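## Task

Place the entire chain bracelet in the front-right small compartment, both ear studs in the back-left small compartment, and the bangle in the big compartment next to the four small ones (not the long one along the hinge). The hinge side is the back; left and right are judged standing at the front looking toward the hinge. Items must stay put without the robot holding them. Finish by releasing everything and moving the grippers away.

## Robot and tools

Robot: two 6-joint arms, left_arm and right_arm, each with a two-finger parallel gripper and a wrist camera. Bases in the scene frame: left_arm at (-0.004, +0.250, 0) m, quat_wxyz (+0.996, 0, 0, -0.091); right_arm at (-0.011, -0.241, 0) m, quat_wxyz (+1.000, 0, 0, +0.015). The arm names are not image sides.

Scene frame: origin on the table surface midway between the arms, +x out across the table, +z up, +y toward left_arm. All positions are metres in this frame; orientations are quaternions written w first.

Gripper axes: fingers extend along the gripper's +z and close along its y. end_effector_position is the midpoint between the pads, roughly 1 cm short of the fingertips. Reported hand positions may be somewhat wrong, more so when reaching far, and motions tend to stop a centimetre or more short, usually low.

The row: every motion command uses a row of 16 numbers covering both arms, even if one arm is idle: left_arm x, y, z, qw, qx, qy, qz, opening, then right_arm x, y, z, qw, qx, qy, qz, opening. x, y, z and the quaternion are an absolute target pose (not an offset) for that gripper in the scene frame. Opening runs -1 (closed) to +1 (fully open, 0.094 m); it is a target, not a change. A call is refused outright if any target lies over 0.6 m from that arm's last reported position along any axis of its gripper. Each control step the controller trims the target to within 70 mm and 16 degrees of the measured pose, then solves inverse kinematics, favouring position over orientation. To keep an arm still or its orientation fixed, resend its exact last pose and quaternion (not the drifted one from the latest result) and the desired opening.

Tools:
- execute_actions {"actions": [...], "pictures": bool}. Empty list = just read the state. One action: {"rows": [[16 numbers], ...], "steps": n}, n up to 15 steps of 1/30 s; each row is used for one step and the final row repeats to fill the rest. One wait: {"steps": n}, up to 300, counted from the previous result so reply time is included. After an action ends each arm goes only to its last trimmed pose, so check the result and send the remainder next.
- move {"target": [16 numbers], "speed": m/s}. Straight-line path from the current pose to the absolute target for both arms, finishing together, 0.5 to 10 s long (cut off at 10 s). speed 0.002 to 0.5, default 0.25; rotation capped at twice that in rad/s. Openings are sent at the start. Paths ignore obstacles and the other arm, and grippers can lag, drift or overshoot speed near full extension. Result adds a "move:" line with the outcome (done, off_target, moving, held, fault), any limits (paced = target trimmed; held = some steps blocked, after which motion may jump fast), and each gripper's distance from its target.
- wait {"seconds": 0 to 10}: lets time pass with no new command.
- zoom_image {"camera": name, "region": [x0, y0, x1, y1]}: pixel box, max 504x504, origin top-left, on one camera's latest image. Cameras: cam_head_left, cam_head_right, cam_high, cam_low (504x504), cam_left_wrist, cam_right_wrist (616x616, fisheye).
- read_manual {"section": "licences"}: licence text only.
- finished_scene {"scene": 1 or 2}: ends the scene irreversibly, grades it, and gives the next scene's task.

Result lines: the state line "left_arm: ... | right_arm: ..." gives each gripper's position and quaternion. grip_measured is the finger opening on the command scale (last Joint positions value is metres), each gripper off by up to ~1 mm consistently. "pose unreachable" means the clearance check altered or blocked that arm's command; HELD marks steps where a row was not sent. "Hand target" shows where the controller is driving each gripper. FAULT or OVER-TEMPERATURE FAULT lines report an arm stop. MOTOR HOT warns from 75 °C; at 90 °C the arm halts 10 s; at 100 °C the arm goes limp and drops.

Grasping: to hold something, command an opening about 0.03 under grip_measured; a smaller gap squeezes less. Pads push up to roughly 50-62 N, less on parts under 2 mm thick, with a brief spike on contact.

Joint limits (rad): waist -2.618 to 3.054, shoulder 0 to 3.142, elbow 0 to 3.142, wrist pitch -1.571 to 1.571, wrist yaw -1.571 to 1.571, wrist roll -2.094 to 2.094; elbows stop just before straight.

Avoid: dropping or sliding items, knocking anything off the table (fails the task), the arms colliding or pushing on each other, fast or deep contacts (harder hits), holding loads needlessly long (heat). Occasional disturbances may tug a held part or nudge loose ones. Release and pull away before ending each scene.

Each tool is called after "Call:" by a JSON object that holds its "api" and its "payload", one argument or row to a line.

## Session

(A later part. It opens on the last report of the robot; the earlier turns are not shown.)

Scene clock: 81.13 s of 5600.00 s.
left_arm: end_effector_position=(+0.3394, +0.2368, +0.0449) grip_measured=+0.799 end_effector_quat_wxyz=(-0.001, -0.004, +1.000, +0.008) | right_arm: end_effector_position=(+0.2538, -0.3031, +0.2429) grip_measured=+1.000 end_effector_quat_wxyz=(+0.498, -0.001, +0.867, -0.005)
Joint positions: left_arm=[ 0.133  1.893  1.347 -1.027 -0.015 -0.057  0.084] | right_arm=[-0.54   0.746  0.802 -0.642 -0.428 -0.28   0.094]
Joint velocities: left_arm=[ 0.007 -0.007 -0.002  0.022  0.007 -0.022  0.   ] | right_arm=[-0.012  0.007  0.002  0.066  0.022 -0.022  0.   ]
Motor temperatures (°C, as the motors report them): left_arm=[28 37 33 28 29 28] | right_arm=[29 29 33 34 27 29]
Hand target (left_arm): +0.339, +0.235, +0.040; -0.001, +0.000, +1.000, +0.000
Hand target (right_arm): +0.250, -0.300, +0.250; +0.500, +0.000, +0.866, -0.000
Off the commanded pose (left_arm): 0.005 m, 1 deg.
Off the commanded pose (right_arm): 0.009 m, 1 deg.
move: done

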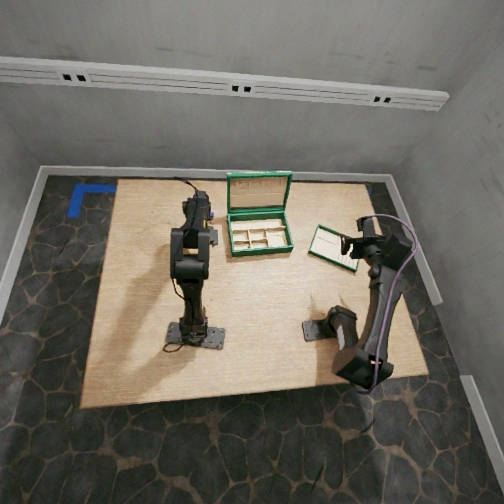

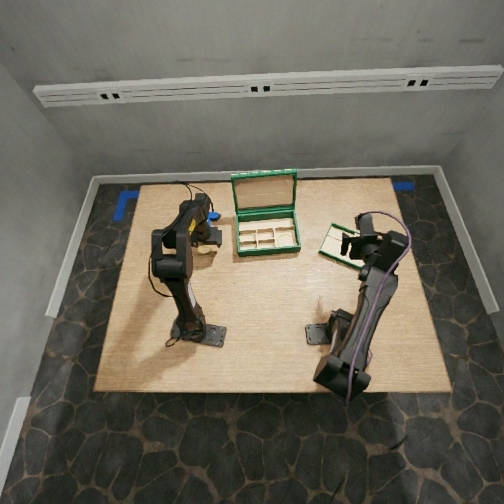

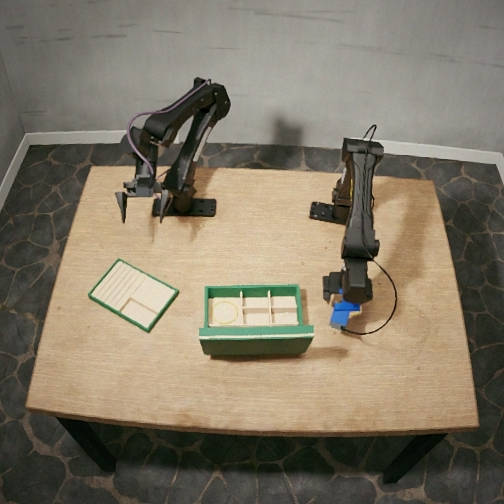

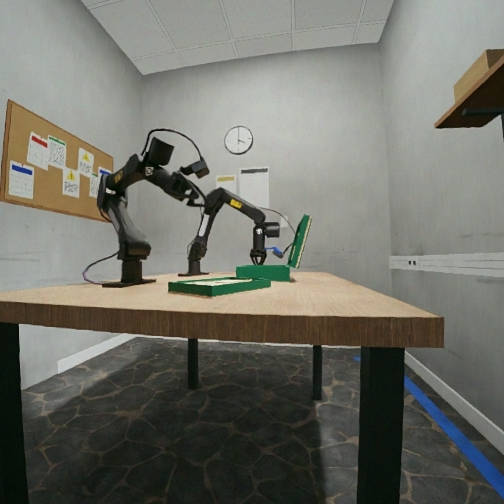

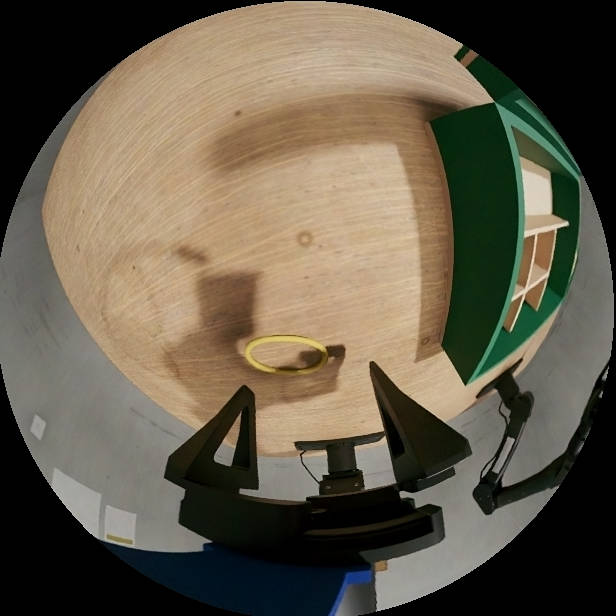

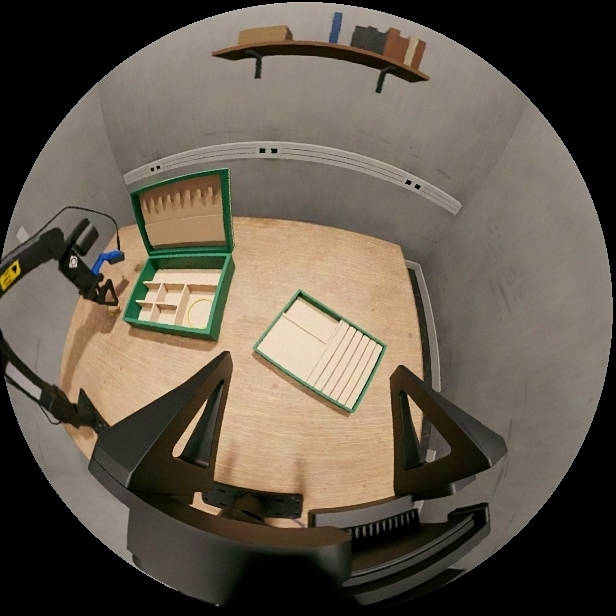

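Call:
{"api": "move", "payload": {
  "target": [0.34,0.252,0.007,0,0,1,0,0.8,0.25,-0.3,0.25,0.5,0,0.866,0,1],
  "speed": 0.04
}}

Call:
{"api": "move", "payload": {
  "target": [0.34,0.252,0.007,0,0,1,0,-1,0.25,-0.3,0.25,0.5,0,0.866,0,1],
  "speed": 0.04
}}

Call:
{"api": "move", "payload": {
  "target": [0.34,0.2,0.15,0,0,1,0,-1,0.25,-0.3,0.25,0.5,0,0.866,0,1],
  "speed": 0.1
}}

Scene clock: 84.60 s of 5600.00 s.
left_arm: end_effector_position=(+0.3403, +0.2513, +0.0140) grip_measured=+0.799 end_effector_quat_wxyz=(-0.001, -0.001, +1.000, +0.006) | right_arm: end_effector_position=(+0.2538, -0.3031, +0.2429) grip_measured=+1.000 end_effector_quat_wxyz=(+0.498, -0.001, +0.867, -0.005)
Joint positions: left_arm=[ 0.177  1.937  1.277 -0.913 -0.012 -0.008  0.084] | right_arm=[-0.54   0.746  0.802 -0.642 -0.428 -0.28   0.094]
Joint velocities: left_arm=[ 0.002 -0.007 -0.012 -0.037 -0.007 -0.022  0.   ] | right_arm=[-0.012 -0.002 -0.002 -0.051  0.007  0.007  0.   ]
Motor temperatures (°C, as the motors report them): left_arm=[28 37 33 28 29 28] | right_arm=[29 29 33 34 27 29]
Hand target (left_arm): +0.340, +0.252, +0.007; -0.000, -0.000, +1.000, +0.000
Hand target (right_arm): +0.250, -0.300, +0.250; +0.500, +0.000, +0.866, -0.000
Off the commanded pose (left_arm): 0.007 m, 1 deg.
Off the commanded pose (right_arm): 0.009 m, 1 deg.
move: done

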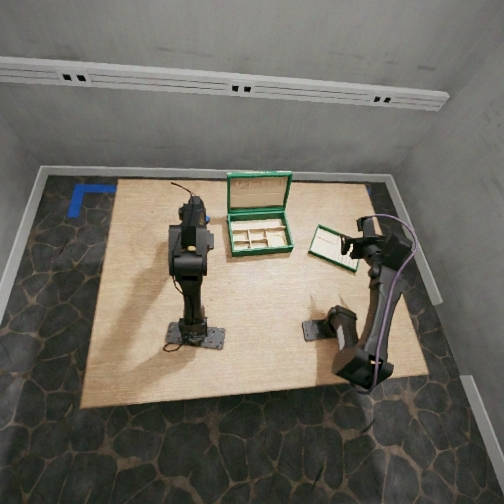

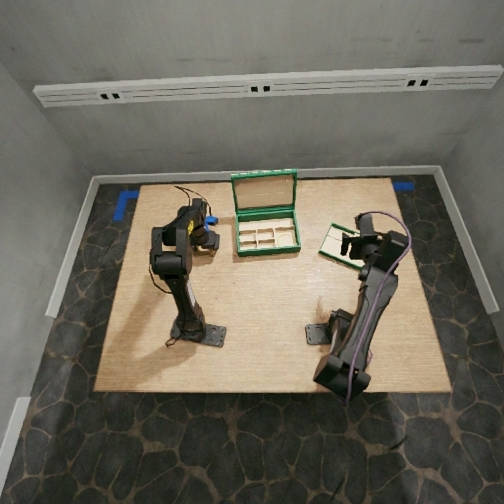

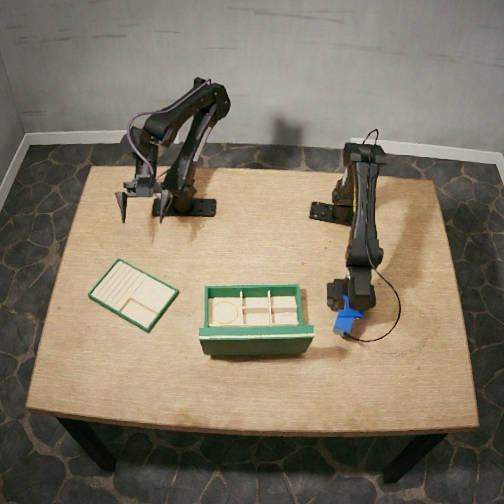

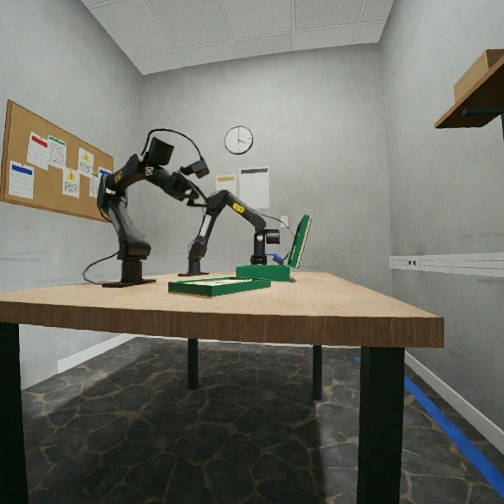

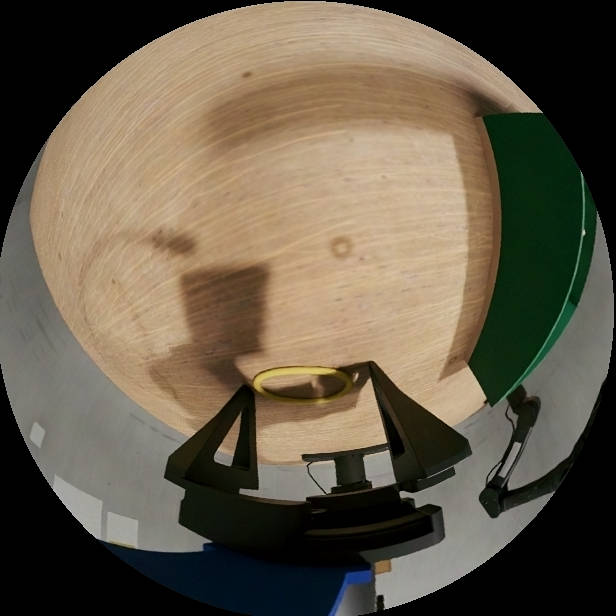

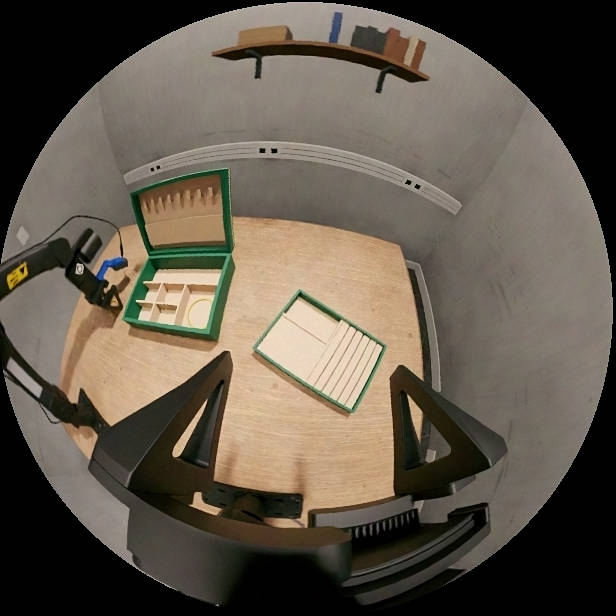

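Scene clock: 85.30 s of 5600.00 s.
left_arm: end_effector_position=(+0.3416, +0.2509, +0.0170) grip_measured=-0.993 end_effector_quat_wxyz=(+0.004, -0.001, +1.000, +0.004) | right_arm: end_effector_position=(+0.2538, -0.3031, +0.2429) grip_measured=+1.000 end_effector_quat_wxyz=(+0.498, -0.001, +0.867, -0.005)
Joint positions: left_arm=[ 0.177  1.927  1.277 -0.912 -0.009 -0.007  0.   ] | right_arm=[-0.54   0.746  0.802 -0.642 -0.428 -0.28   0.094]
Joint velocities: left_arm=[ 0.017 -0.007 -0.002  0.037 -0.081  0.007  0.001] | right_arm=[-0.007 -0.017 -0.002 -0.007  0.022 -0.022  0.   ]
Motor temperatures (°C, as the motors report them): left_arm=[28 37 33 28 29 28] | right_arm=[29 29 33 34 27 29]
Hand target (left_arm): +0.340, +0.252, +0.007; -0.000, -0.000, +1.000, +0.000
Hand target (right_arm): +0.250, -0.300, +0.250; +0.500, +0.000, +0.866, -0.000
Off the commanded pose (left_arm): 0.010 m, 1 deg.
Off the commanded pose (right_arm): 0.009 m, 1 deg.
move: done

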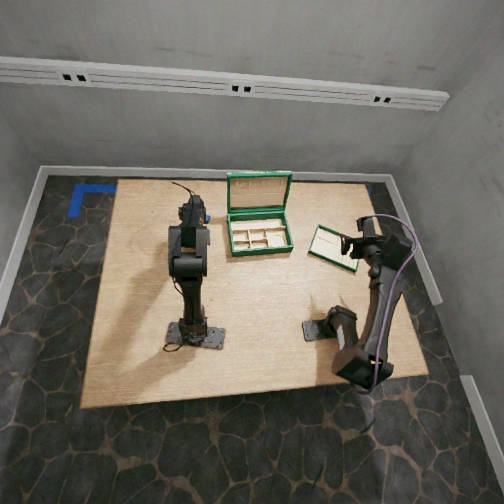

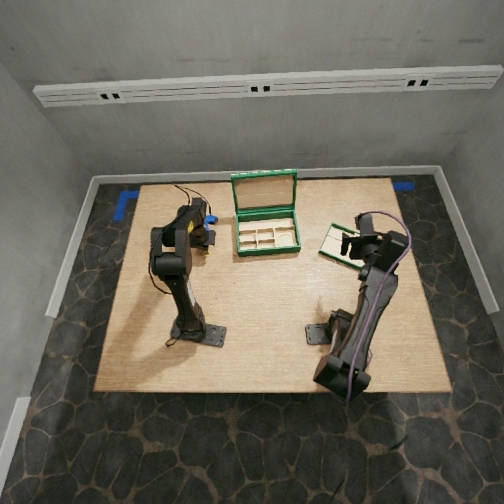

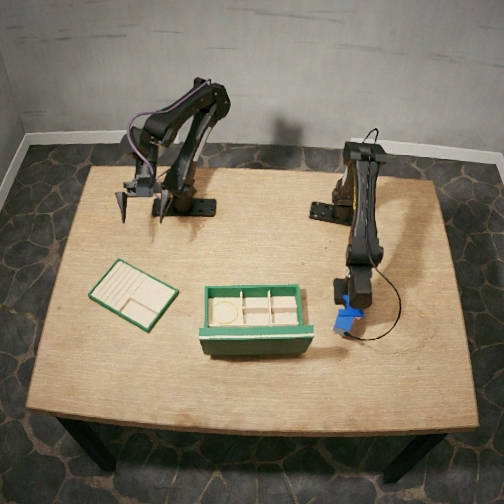

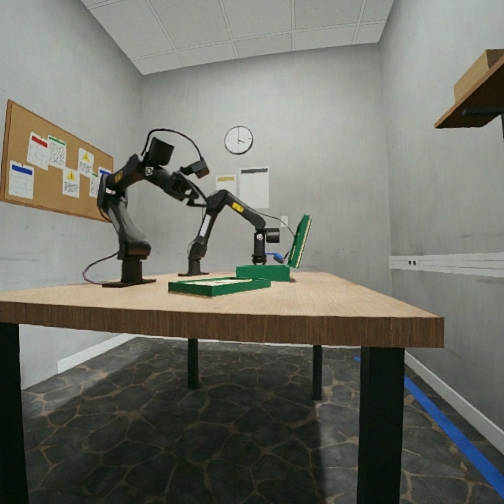

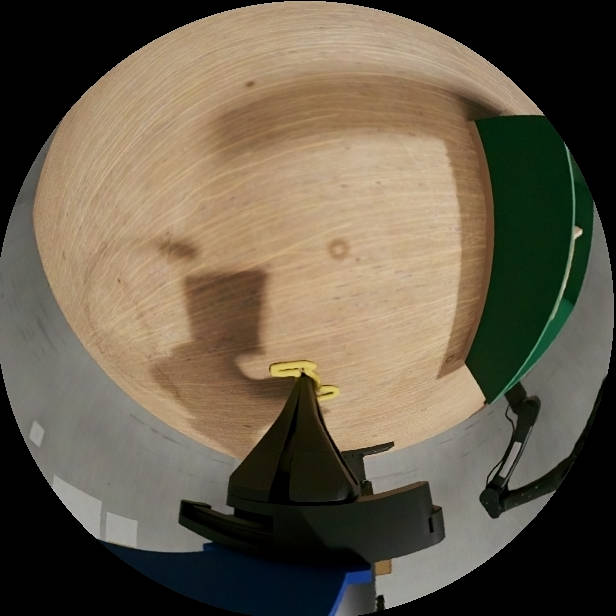

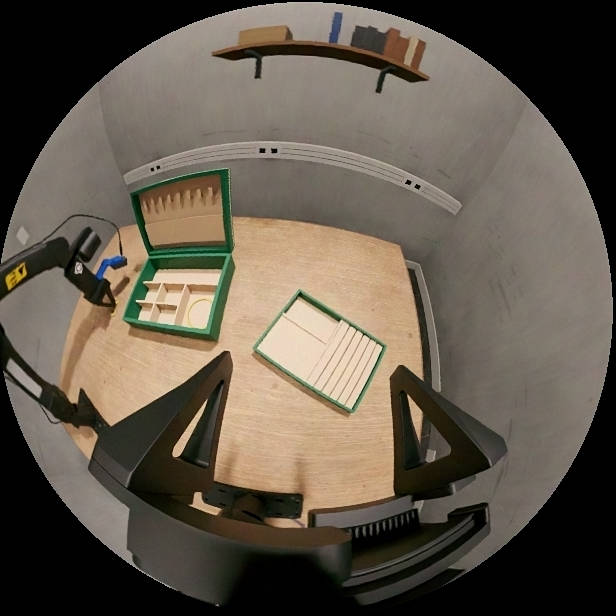

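Scene clock: 87.30 s of 5600.00 s.
left_arm: end_effector_position=(+0.3328, +0.2054, +0.1357) grip_measured=-0.993 end_effector_quat_wxyz=(-0.023, +0.001, +1.000, +0.008) | right_arm: end_effector_position=(+0.2538, -0.3031, +0.2429) grip_measured=+1.000 end_effector_quat_wxyz=(+0.498, -0.001, +0.867, -0.005)
Joint positions: left_arm=[ 0.043  1.878  1.692 -1.433 -0.009 -0.138  0.   ] | right_arm=[-0.54   0.746  0.802 -0.642 -0.428 -0.28   0.094]
Joint velocities: left_arm=[-0.002 -0.002  0.002  0.022  0.007  0.007  0.   ] | right_arm=[ 0.012  0.007  0.017 -0.051 -0.022  0.007  0.   ]
Motor temperatures (°C, as the motors report them): left_arm=[28 37 33 28 29 28] | right_arm=[29 29 33 34 27 29]
Hand target (left_arm): +0.339, +0.200, +0.150; +0.001, +0.000, +1.000, -0.001
Hand target (right_arm): +0.250, -0.300, +0.250; +0.500, +0.000, +0.866, -0.000
Off the commanded pose (left_arm): 0.017 m, 3 deg.
Off the commanded pose (right_arm): 0.009 m, 1 deg.
move: off_target (left_arm)

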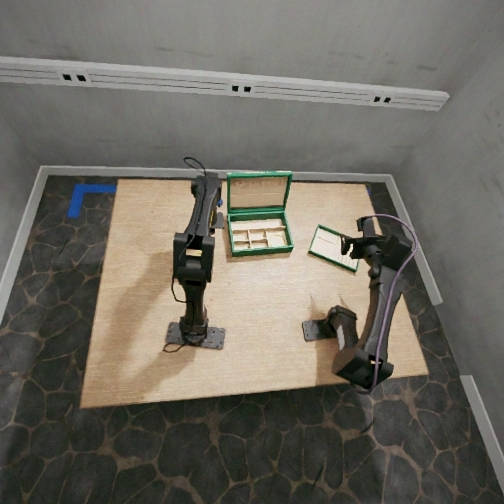

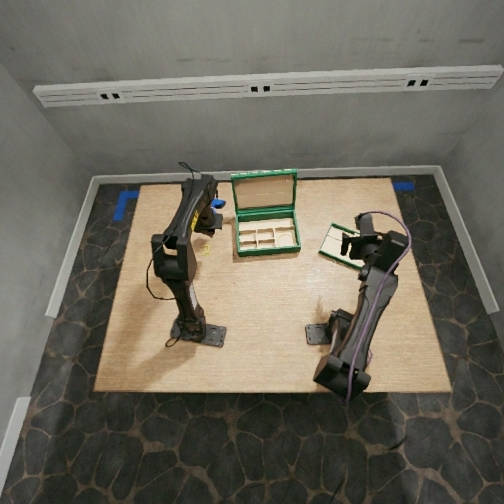

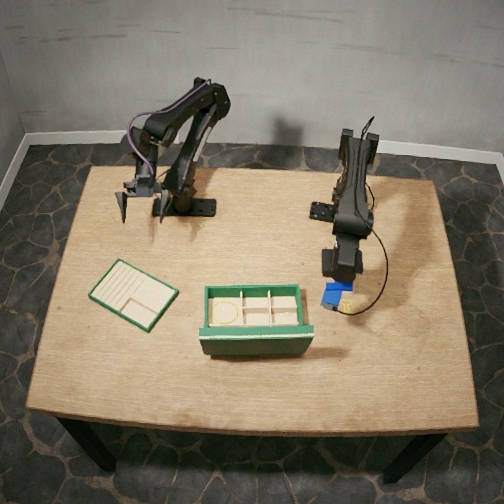

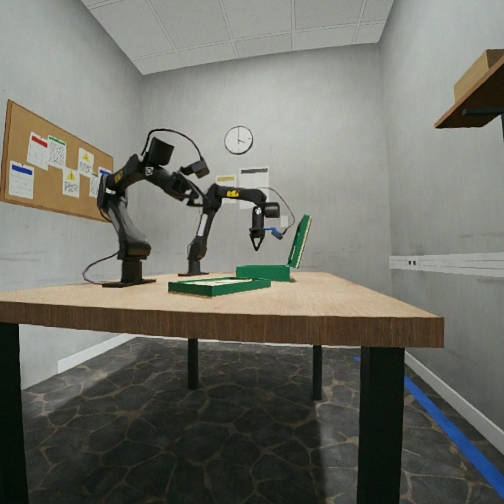

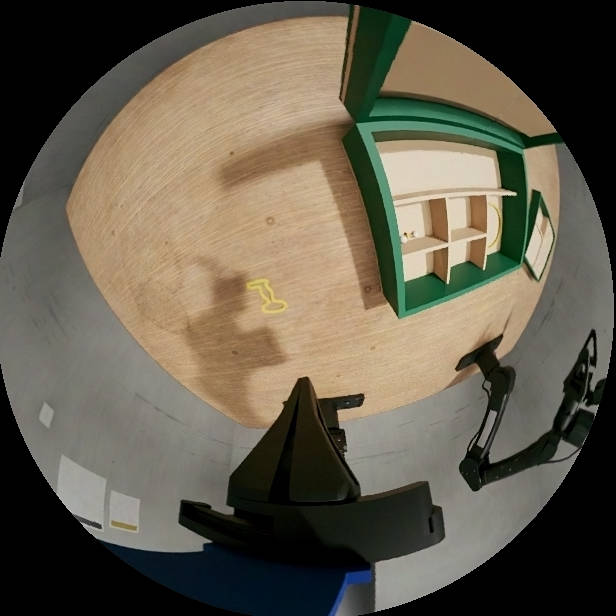

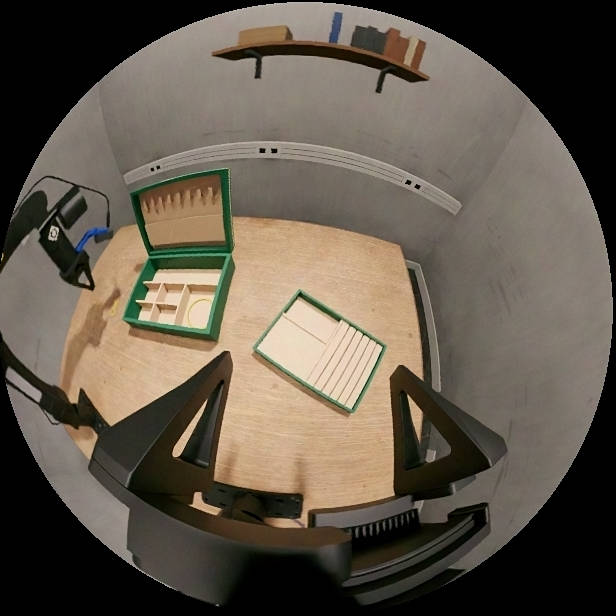

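Slipped; retry lower with gentler grip.

Call:
{"api": "move", "payload": {
  "target": [0.34,0.252,0.04,0,0,1,0,-0.5,0.25,-0.3,0.25,0.5,0,0.866,0,1],
  "speed": 0.1
}}

Call:
{"api": "move", "payload": {
  "target": [0.34,0.252,0.002,0,0,1,0,-0.5,0.25,-0.3,0.25,0.5,0,0.866,0,1],
  "speed": 0.03
}}

Call:
{"api": "move", "payload": {
  "target": [0.34,0.252,0.002,0,0,1,0,-0.93,0.25,-0.3,0.25,0.5,0,0.866,0,1],
  "speed": 0.04
}}

Call:
{"api": "move", "payload": {
  "target": [0.34,0.23,0.14,0,0,1,0,-0.93,0.25,-0.3,0.25,0.5,0,0.866,0,1],
  "speed": 0.1
}}

Scene clock: 94.03 s of 5600.00 s.
left_arm: end_effector_position=(+0.3398, +0.2510, +0.0437) grip_measured=-0.501 end_effector_quat_wxyz=(-0.003, -0.002, +1.000, +0.005) | right_arm: end_effector_position=(+0.2538, -0.3031, +0.2429) grip_measured=+1.000 end_effector_quat_wxyz=(+0.498, -0.001, +0.867, -0.005)
Joint positions: left_arm=[ 0.177  1.898  1.35  -1.028 -0.009 -0.008  0.023] | right_arm=[-0.54   0.746  0.802 -0.642 -0.428 -0.28   0.094]
Joint velocities: left_arm=[-0.002 -0.002 -0.017  0.007  0.051  0.022 -0.001] | right_arm=[-0.002  0.002 -0.012 -0.022  0.007 -0.095  0.   ]
Motor temperatures (°C, as the motors report them): left_arm=[28 37 33 27 29 28] | right_arm=[29 29 33 35 27 29]
Hand target (left_arm): +0.340, +0.252, +0.040; -0.000, -0.000, +1.000, +0.001
Hand target (right_arm): +0.250, -0.300, +0.250; +0.500, +0.000, +0.866, -0.000
Off the commanded pose (left_arm): 0.004 m, 1 deg.
Off the commanded pose (right_arm): 0.009 m, 1 deg.
After step 90, 2.10 s passed at rest.
move: done

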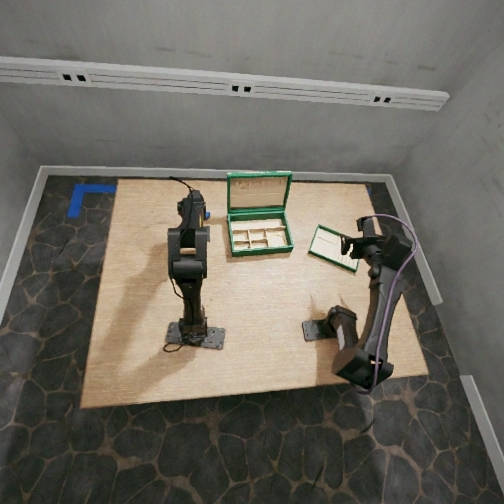

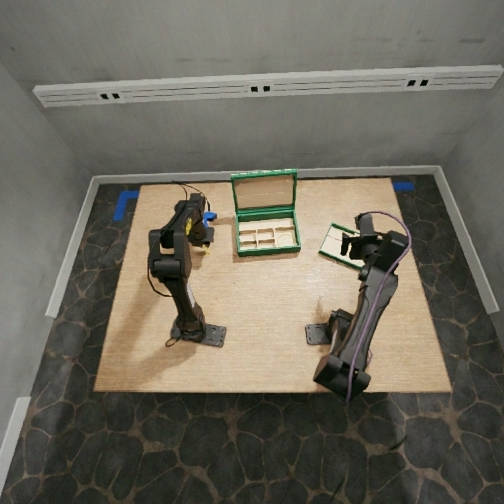

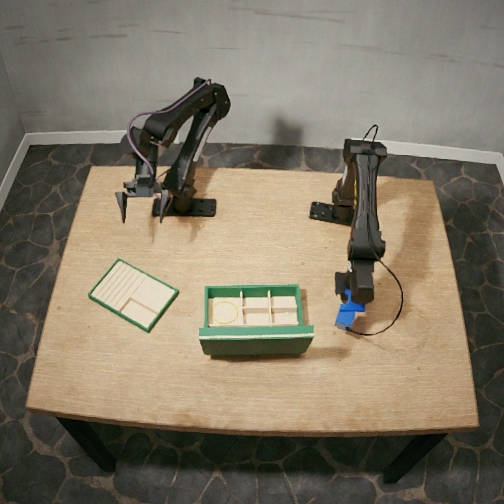

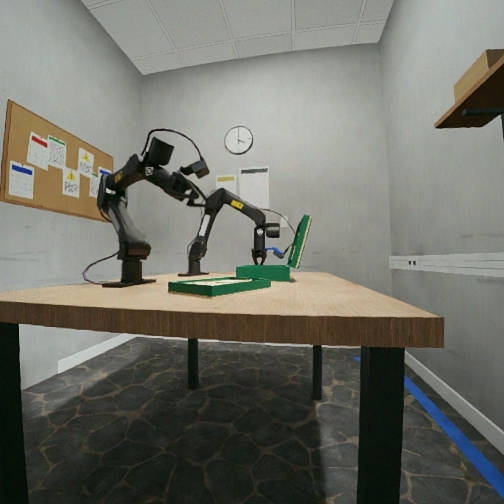

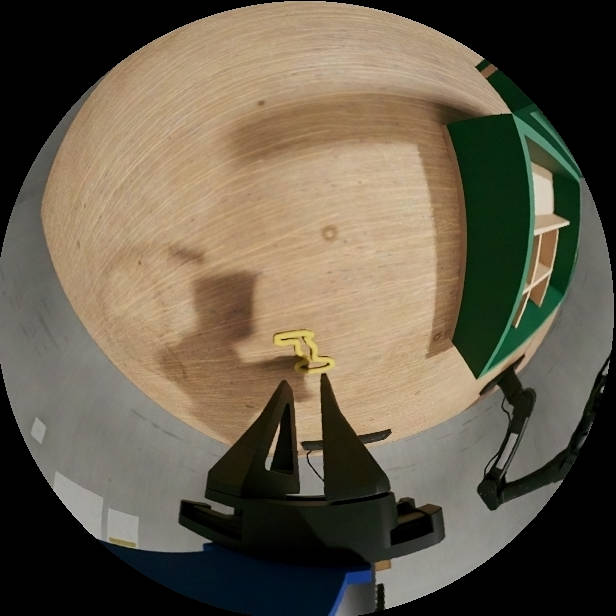

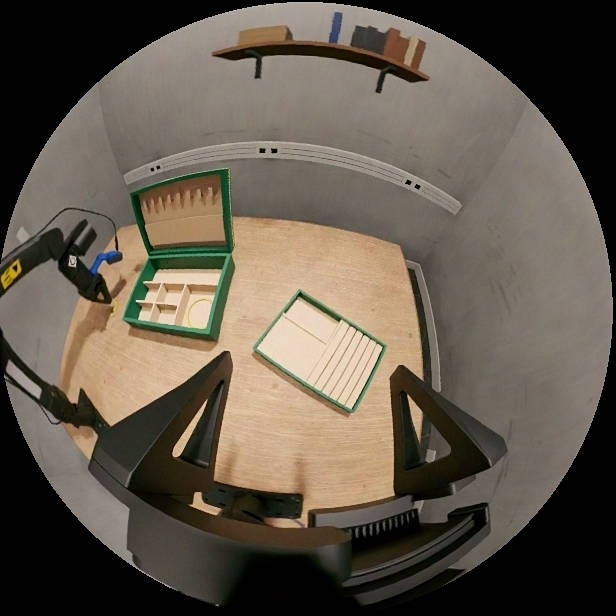

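Scene clock: 95.67 s of 5600.00 s.
left_arm: end_effector_position=(+0.3417, +0.2510, +0.0136) grip_measured=-0.501 end_effector_quat_wxyz=(+0.001, -0.001, +1.000, +0.004) | right_arm: end_effector_position=(+0.2538, -0.3031, +0.2429) grip_measured=+1.000 end_effector_quat_wxyz=(+0.498, -0.001, +0.867, -0.005)
Joint positions: left_arm=[ 0.177  1.938  1.277 -0.907 -0.009 -0.007  0.023] | right_arm=[-0.54   0.746  0.802 -0.642 -0.428 -0.28   0.094]
Joint velocities: left_arm=[-0.012 -0.022 -0.007 -0.037  0.037  0.022  0.   ] | right_arm=[-0.007  0.007 -0.012  0.066 -0.022 -0.051  0.   ]
Motor temperatures (°C, as the motors report them): left_arm=[28 37 33 27 29 28] | right_arm=[29 29 33 35 27 29]
Hand target (left_arm): +0.340, +0.252, +0.002; -0.001, -0.000, +1.000, +0.000
Hand target (right_arm): +0.250, -0.300, +0.250; +0.500, +0.000, +0.866, -0.000
Off the commanded pose (left_arm): 0.012 m, 1 deg.
Off the commanded pose (right_arm): 0.009 m, 1 deg.
move: off_target (left_arm)

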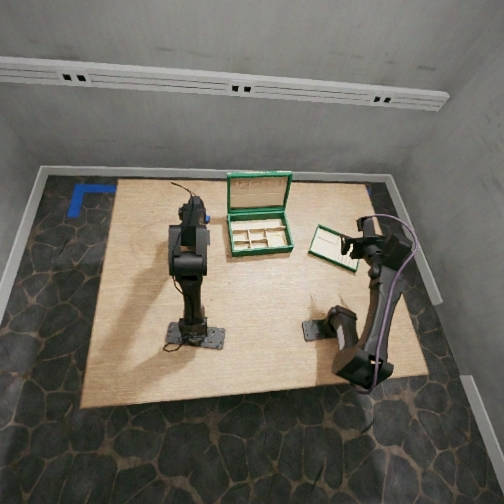

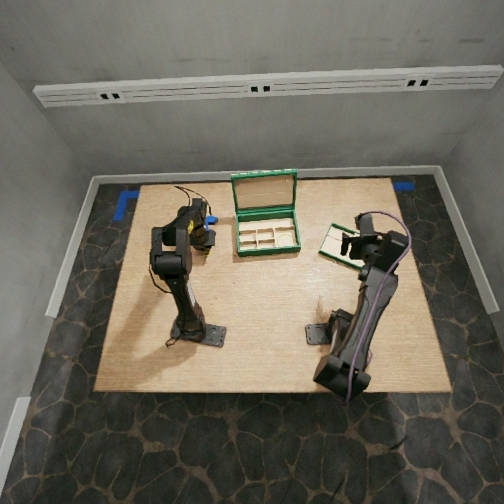

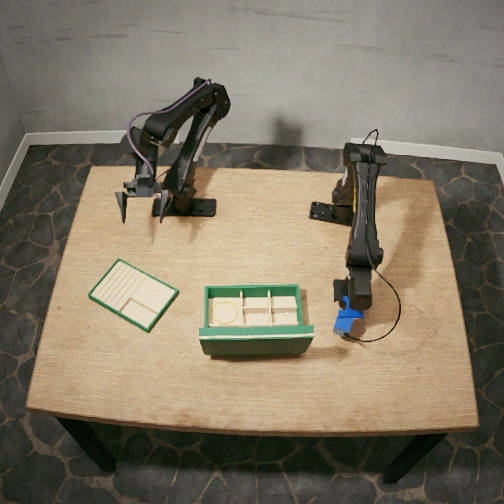

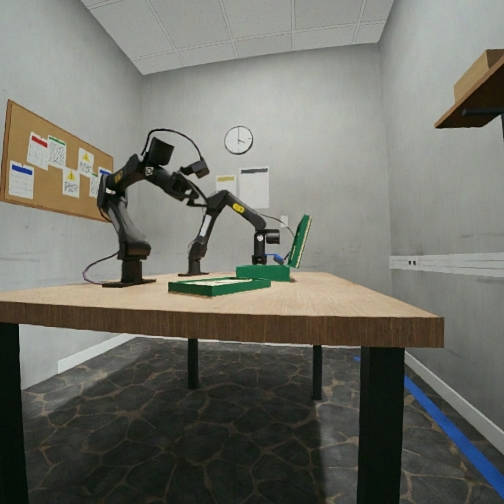

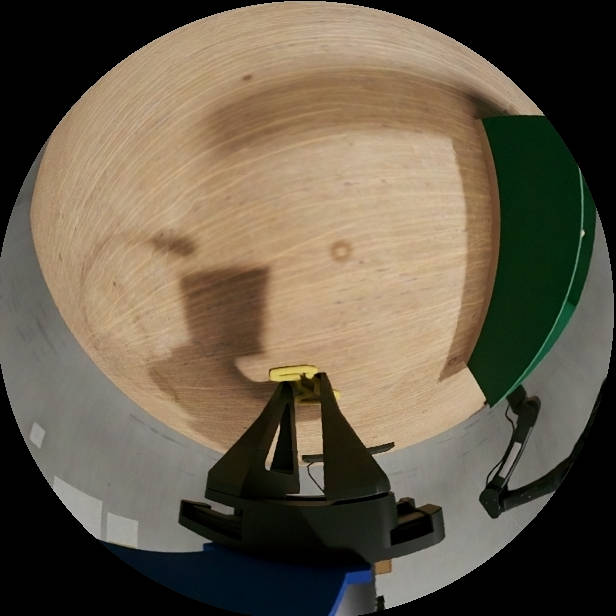

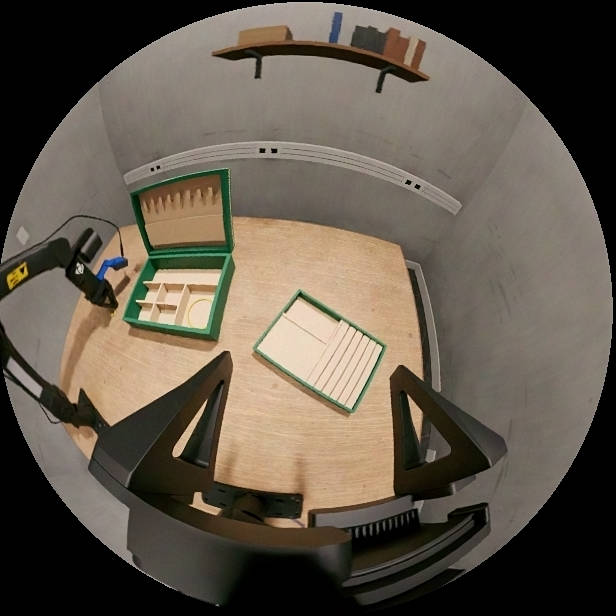

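Scene clock: 96.37 s of 5600.00 s.
left_arm: end_effector_position=(+0.3418, +0.2510, +0.0136) grip_measured=-0.896 end_effector_quat_wxyz=(+0.002, -0.001, +1.000, +0.004) | right_arm: end_effector_position=(+0.2538, -0.3031, +0.2429) grip_measured=+1.000 end_effector_quat_wxyz=(+0.498, -0.001, +0.867, -0.005)
Joint positions: left_arm=[ 0.177  1.938  1.277 -0.907 -0.009 -0.007  0.005] | right_arm=[-0.54   0.746  0.802 -0.642 -0.428 -0.28   0.094]
Joint velocities: left_arm=[ 0.012  0.002 -0.017 -0.007  0.007 -0.007  0.001] | right_arm=[-0.022 -0.012 -0.007 -0.11   0.051  0.037  0.   ]
Motor temperatures (°C, as the motors report them): left_arm=[28 37 33 27 29 28] | right_arm=[29 29 33 35 27 29]
Hand target (left_arm): +0.340, +0.252, +0.002; -0.000, -0.000, +1.000, +0.000
Hand target (right_arm): +0.250, -0.300, +0.250; +0.500, +0.000, +0.866, -0.000
Off the commanded pose (left_arm): 0.012 m, 1 deg.
Off the commanded pose (right_arm): 0.009 m, 1 deg.
move: off_target (left_arm)

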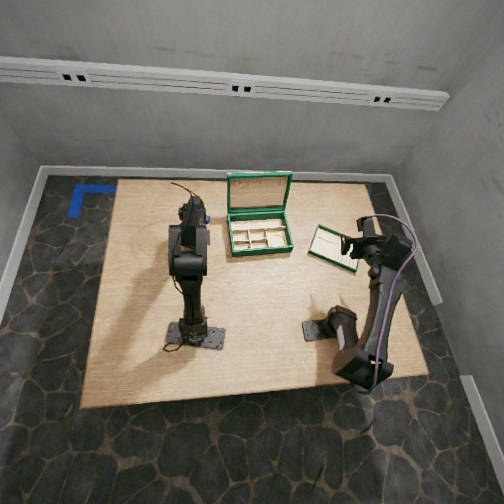

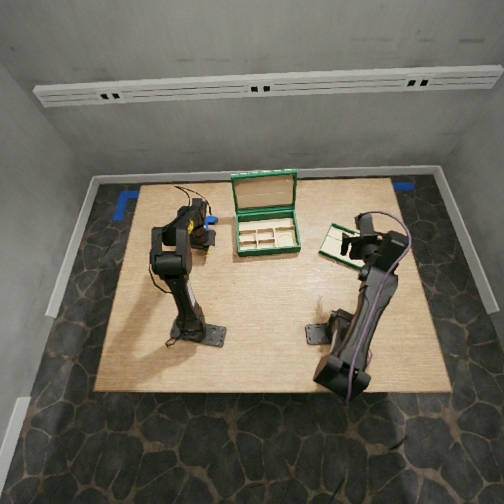

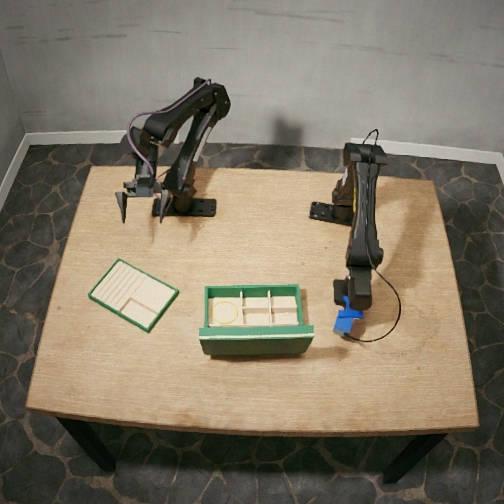

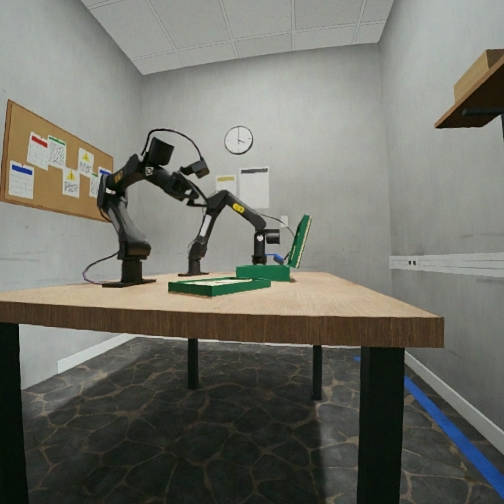

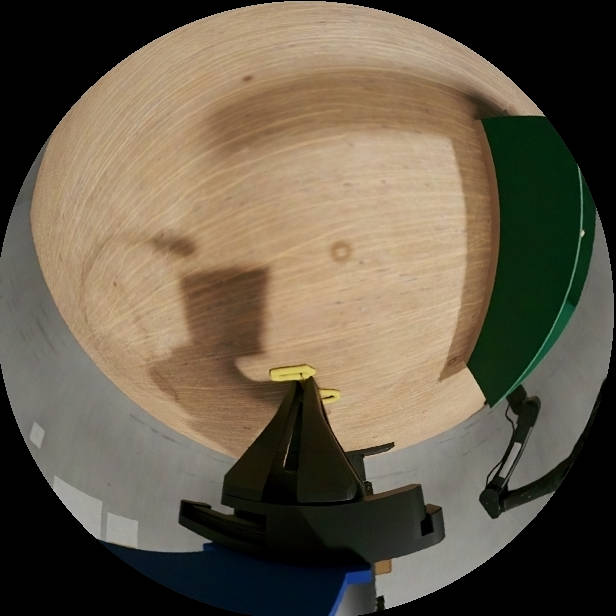

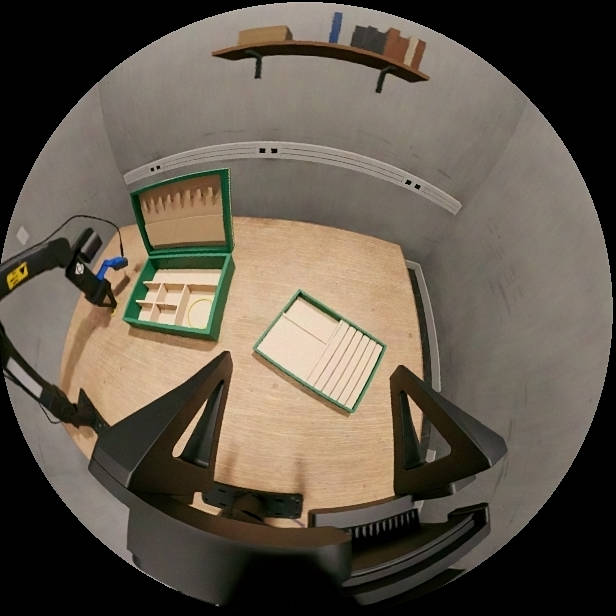

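Scene clock: 98.23 s of 5600.00 s.
left_arm: end_effector_position=(+0.3317, +0.2358, +0.1224) grip_measured=-0.929 end_effector_quat_wxyz=(-0.029, +0.000, +1.000, +0.007) | right_arm: end_effector_position=(+0.2538, -0.3031, +0.2429) grip_measured=+1.000 end_effector_quat_wxyz=(+0.498, -0.001, +0.867, -0.005)
Joint positions: left_arm=[ 0.131  1.872  1.63  -1.388 -0.011 -0.051  0.003] | right_arm=[-0.54   0.746  0.802 -0.642 -0.428 -0.28   0.094]
Joint velocities: left_arm=[ 0.002 -0.002  0.002  0.007 -0.007 -0.066 -0.   ] | right_arm=[-0.007 -0.007 -0.002  0.007 -0.051 -0.051  0.   ]
Motor temperatures (°C, as the motors report them): left_arm=[28 37 33 27 29 28] | right_arm=[29 29 33 35 27 29]
Hand target (left_arm): +0.339, +0.230, +0.140; +0.000, +0.000, +1.000, -0.000
Hand target (right_arm): +0.250, -0.300, +0.250; +0.500, +0.000, +0.866, -0.000
Off the commanded pose (left_arm): 0.020 m, 3 deg.
Off the commanded pose (right_arm): 0.009 m, 1 deg.
move: off_target (left_arm)

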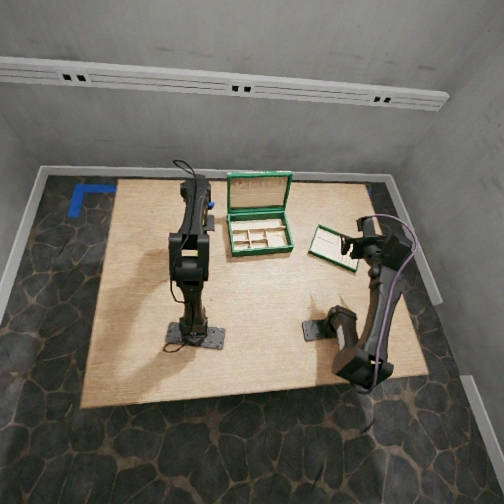

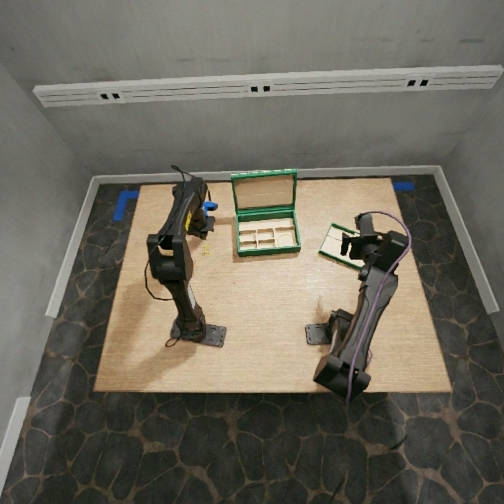

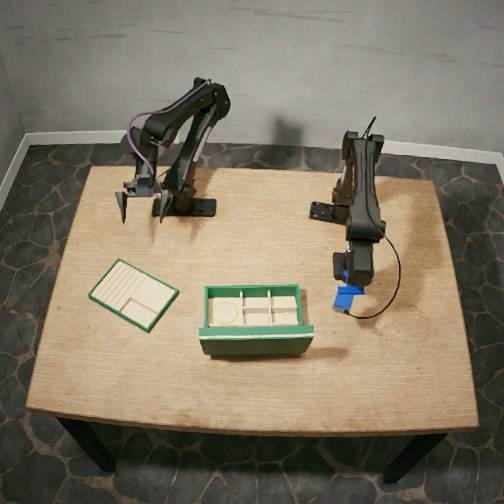

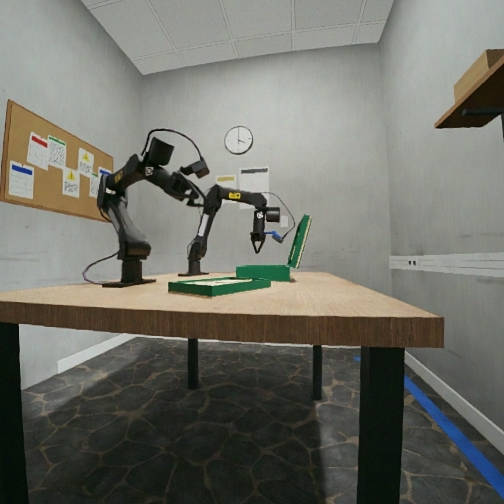

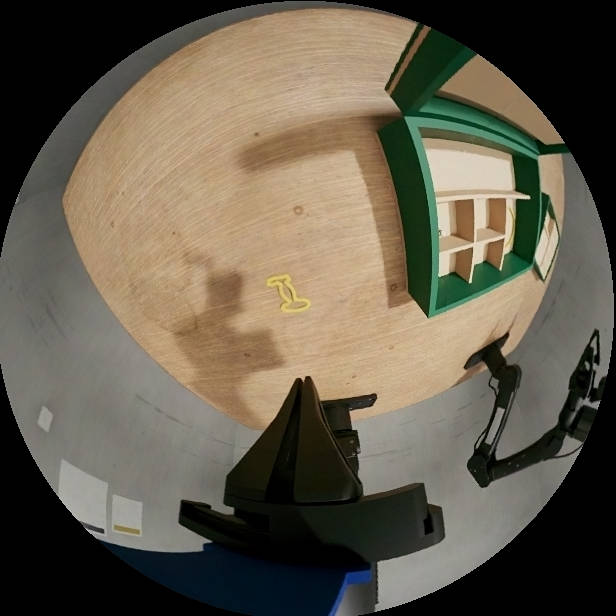

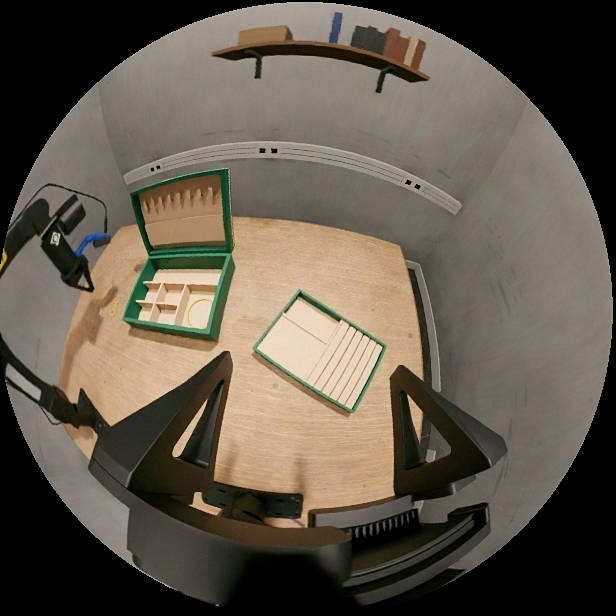

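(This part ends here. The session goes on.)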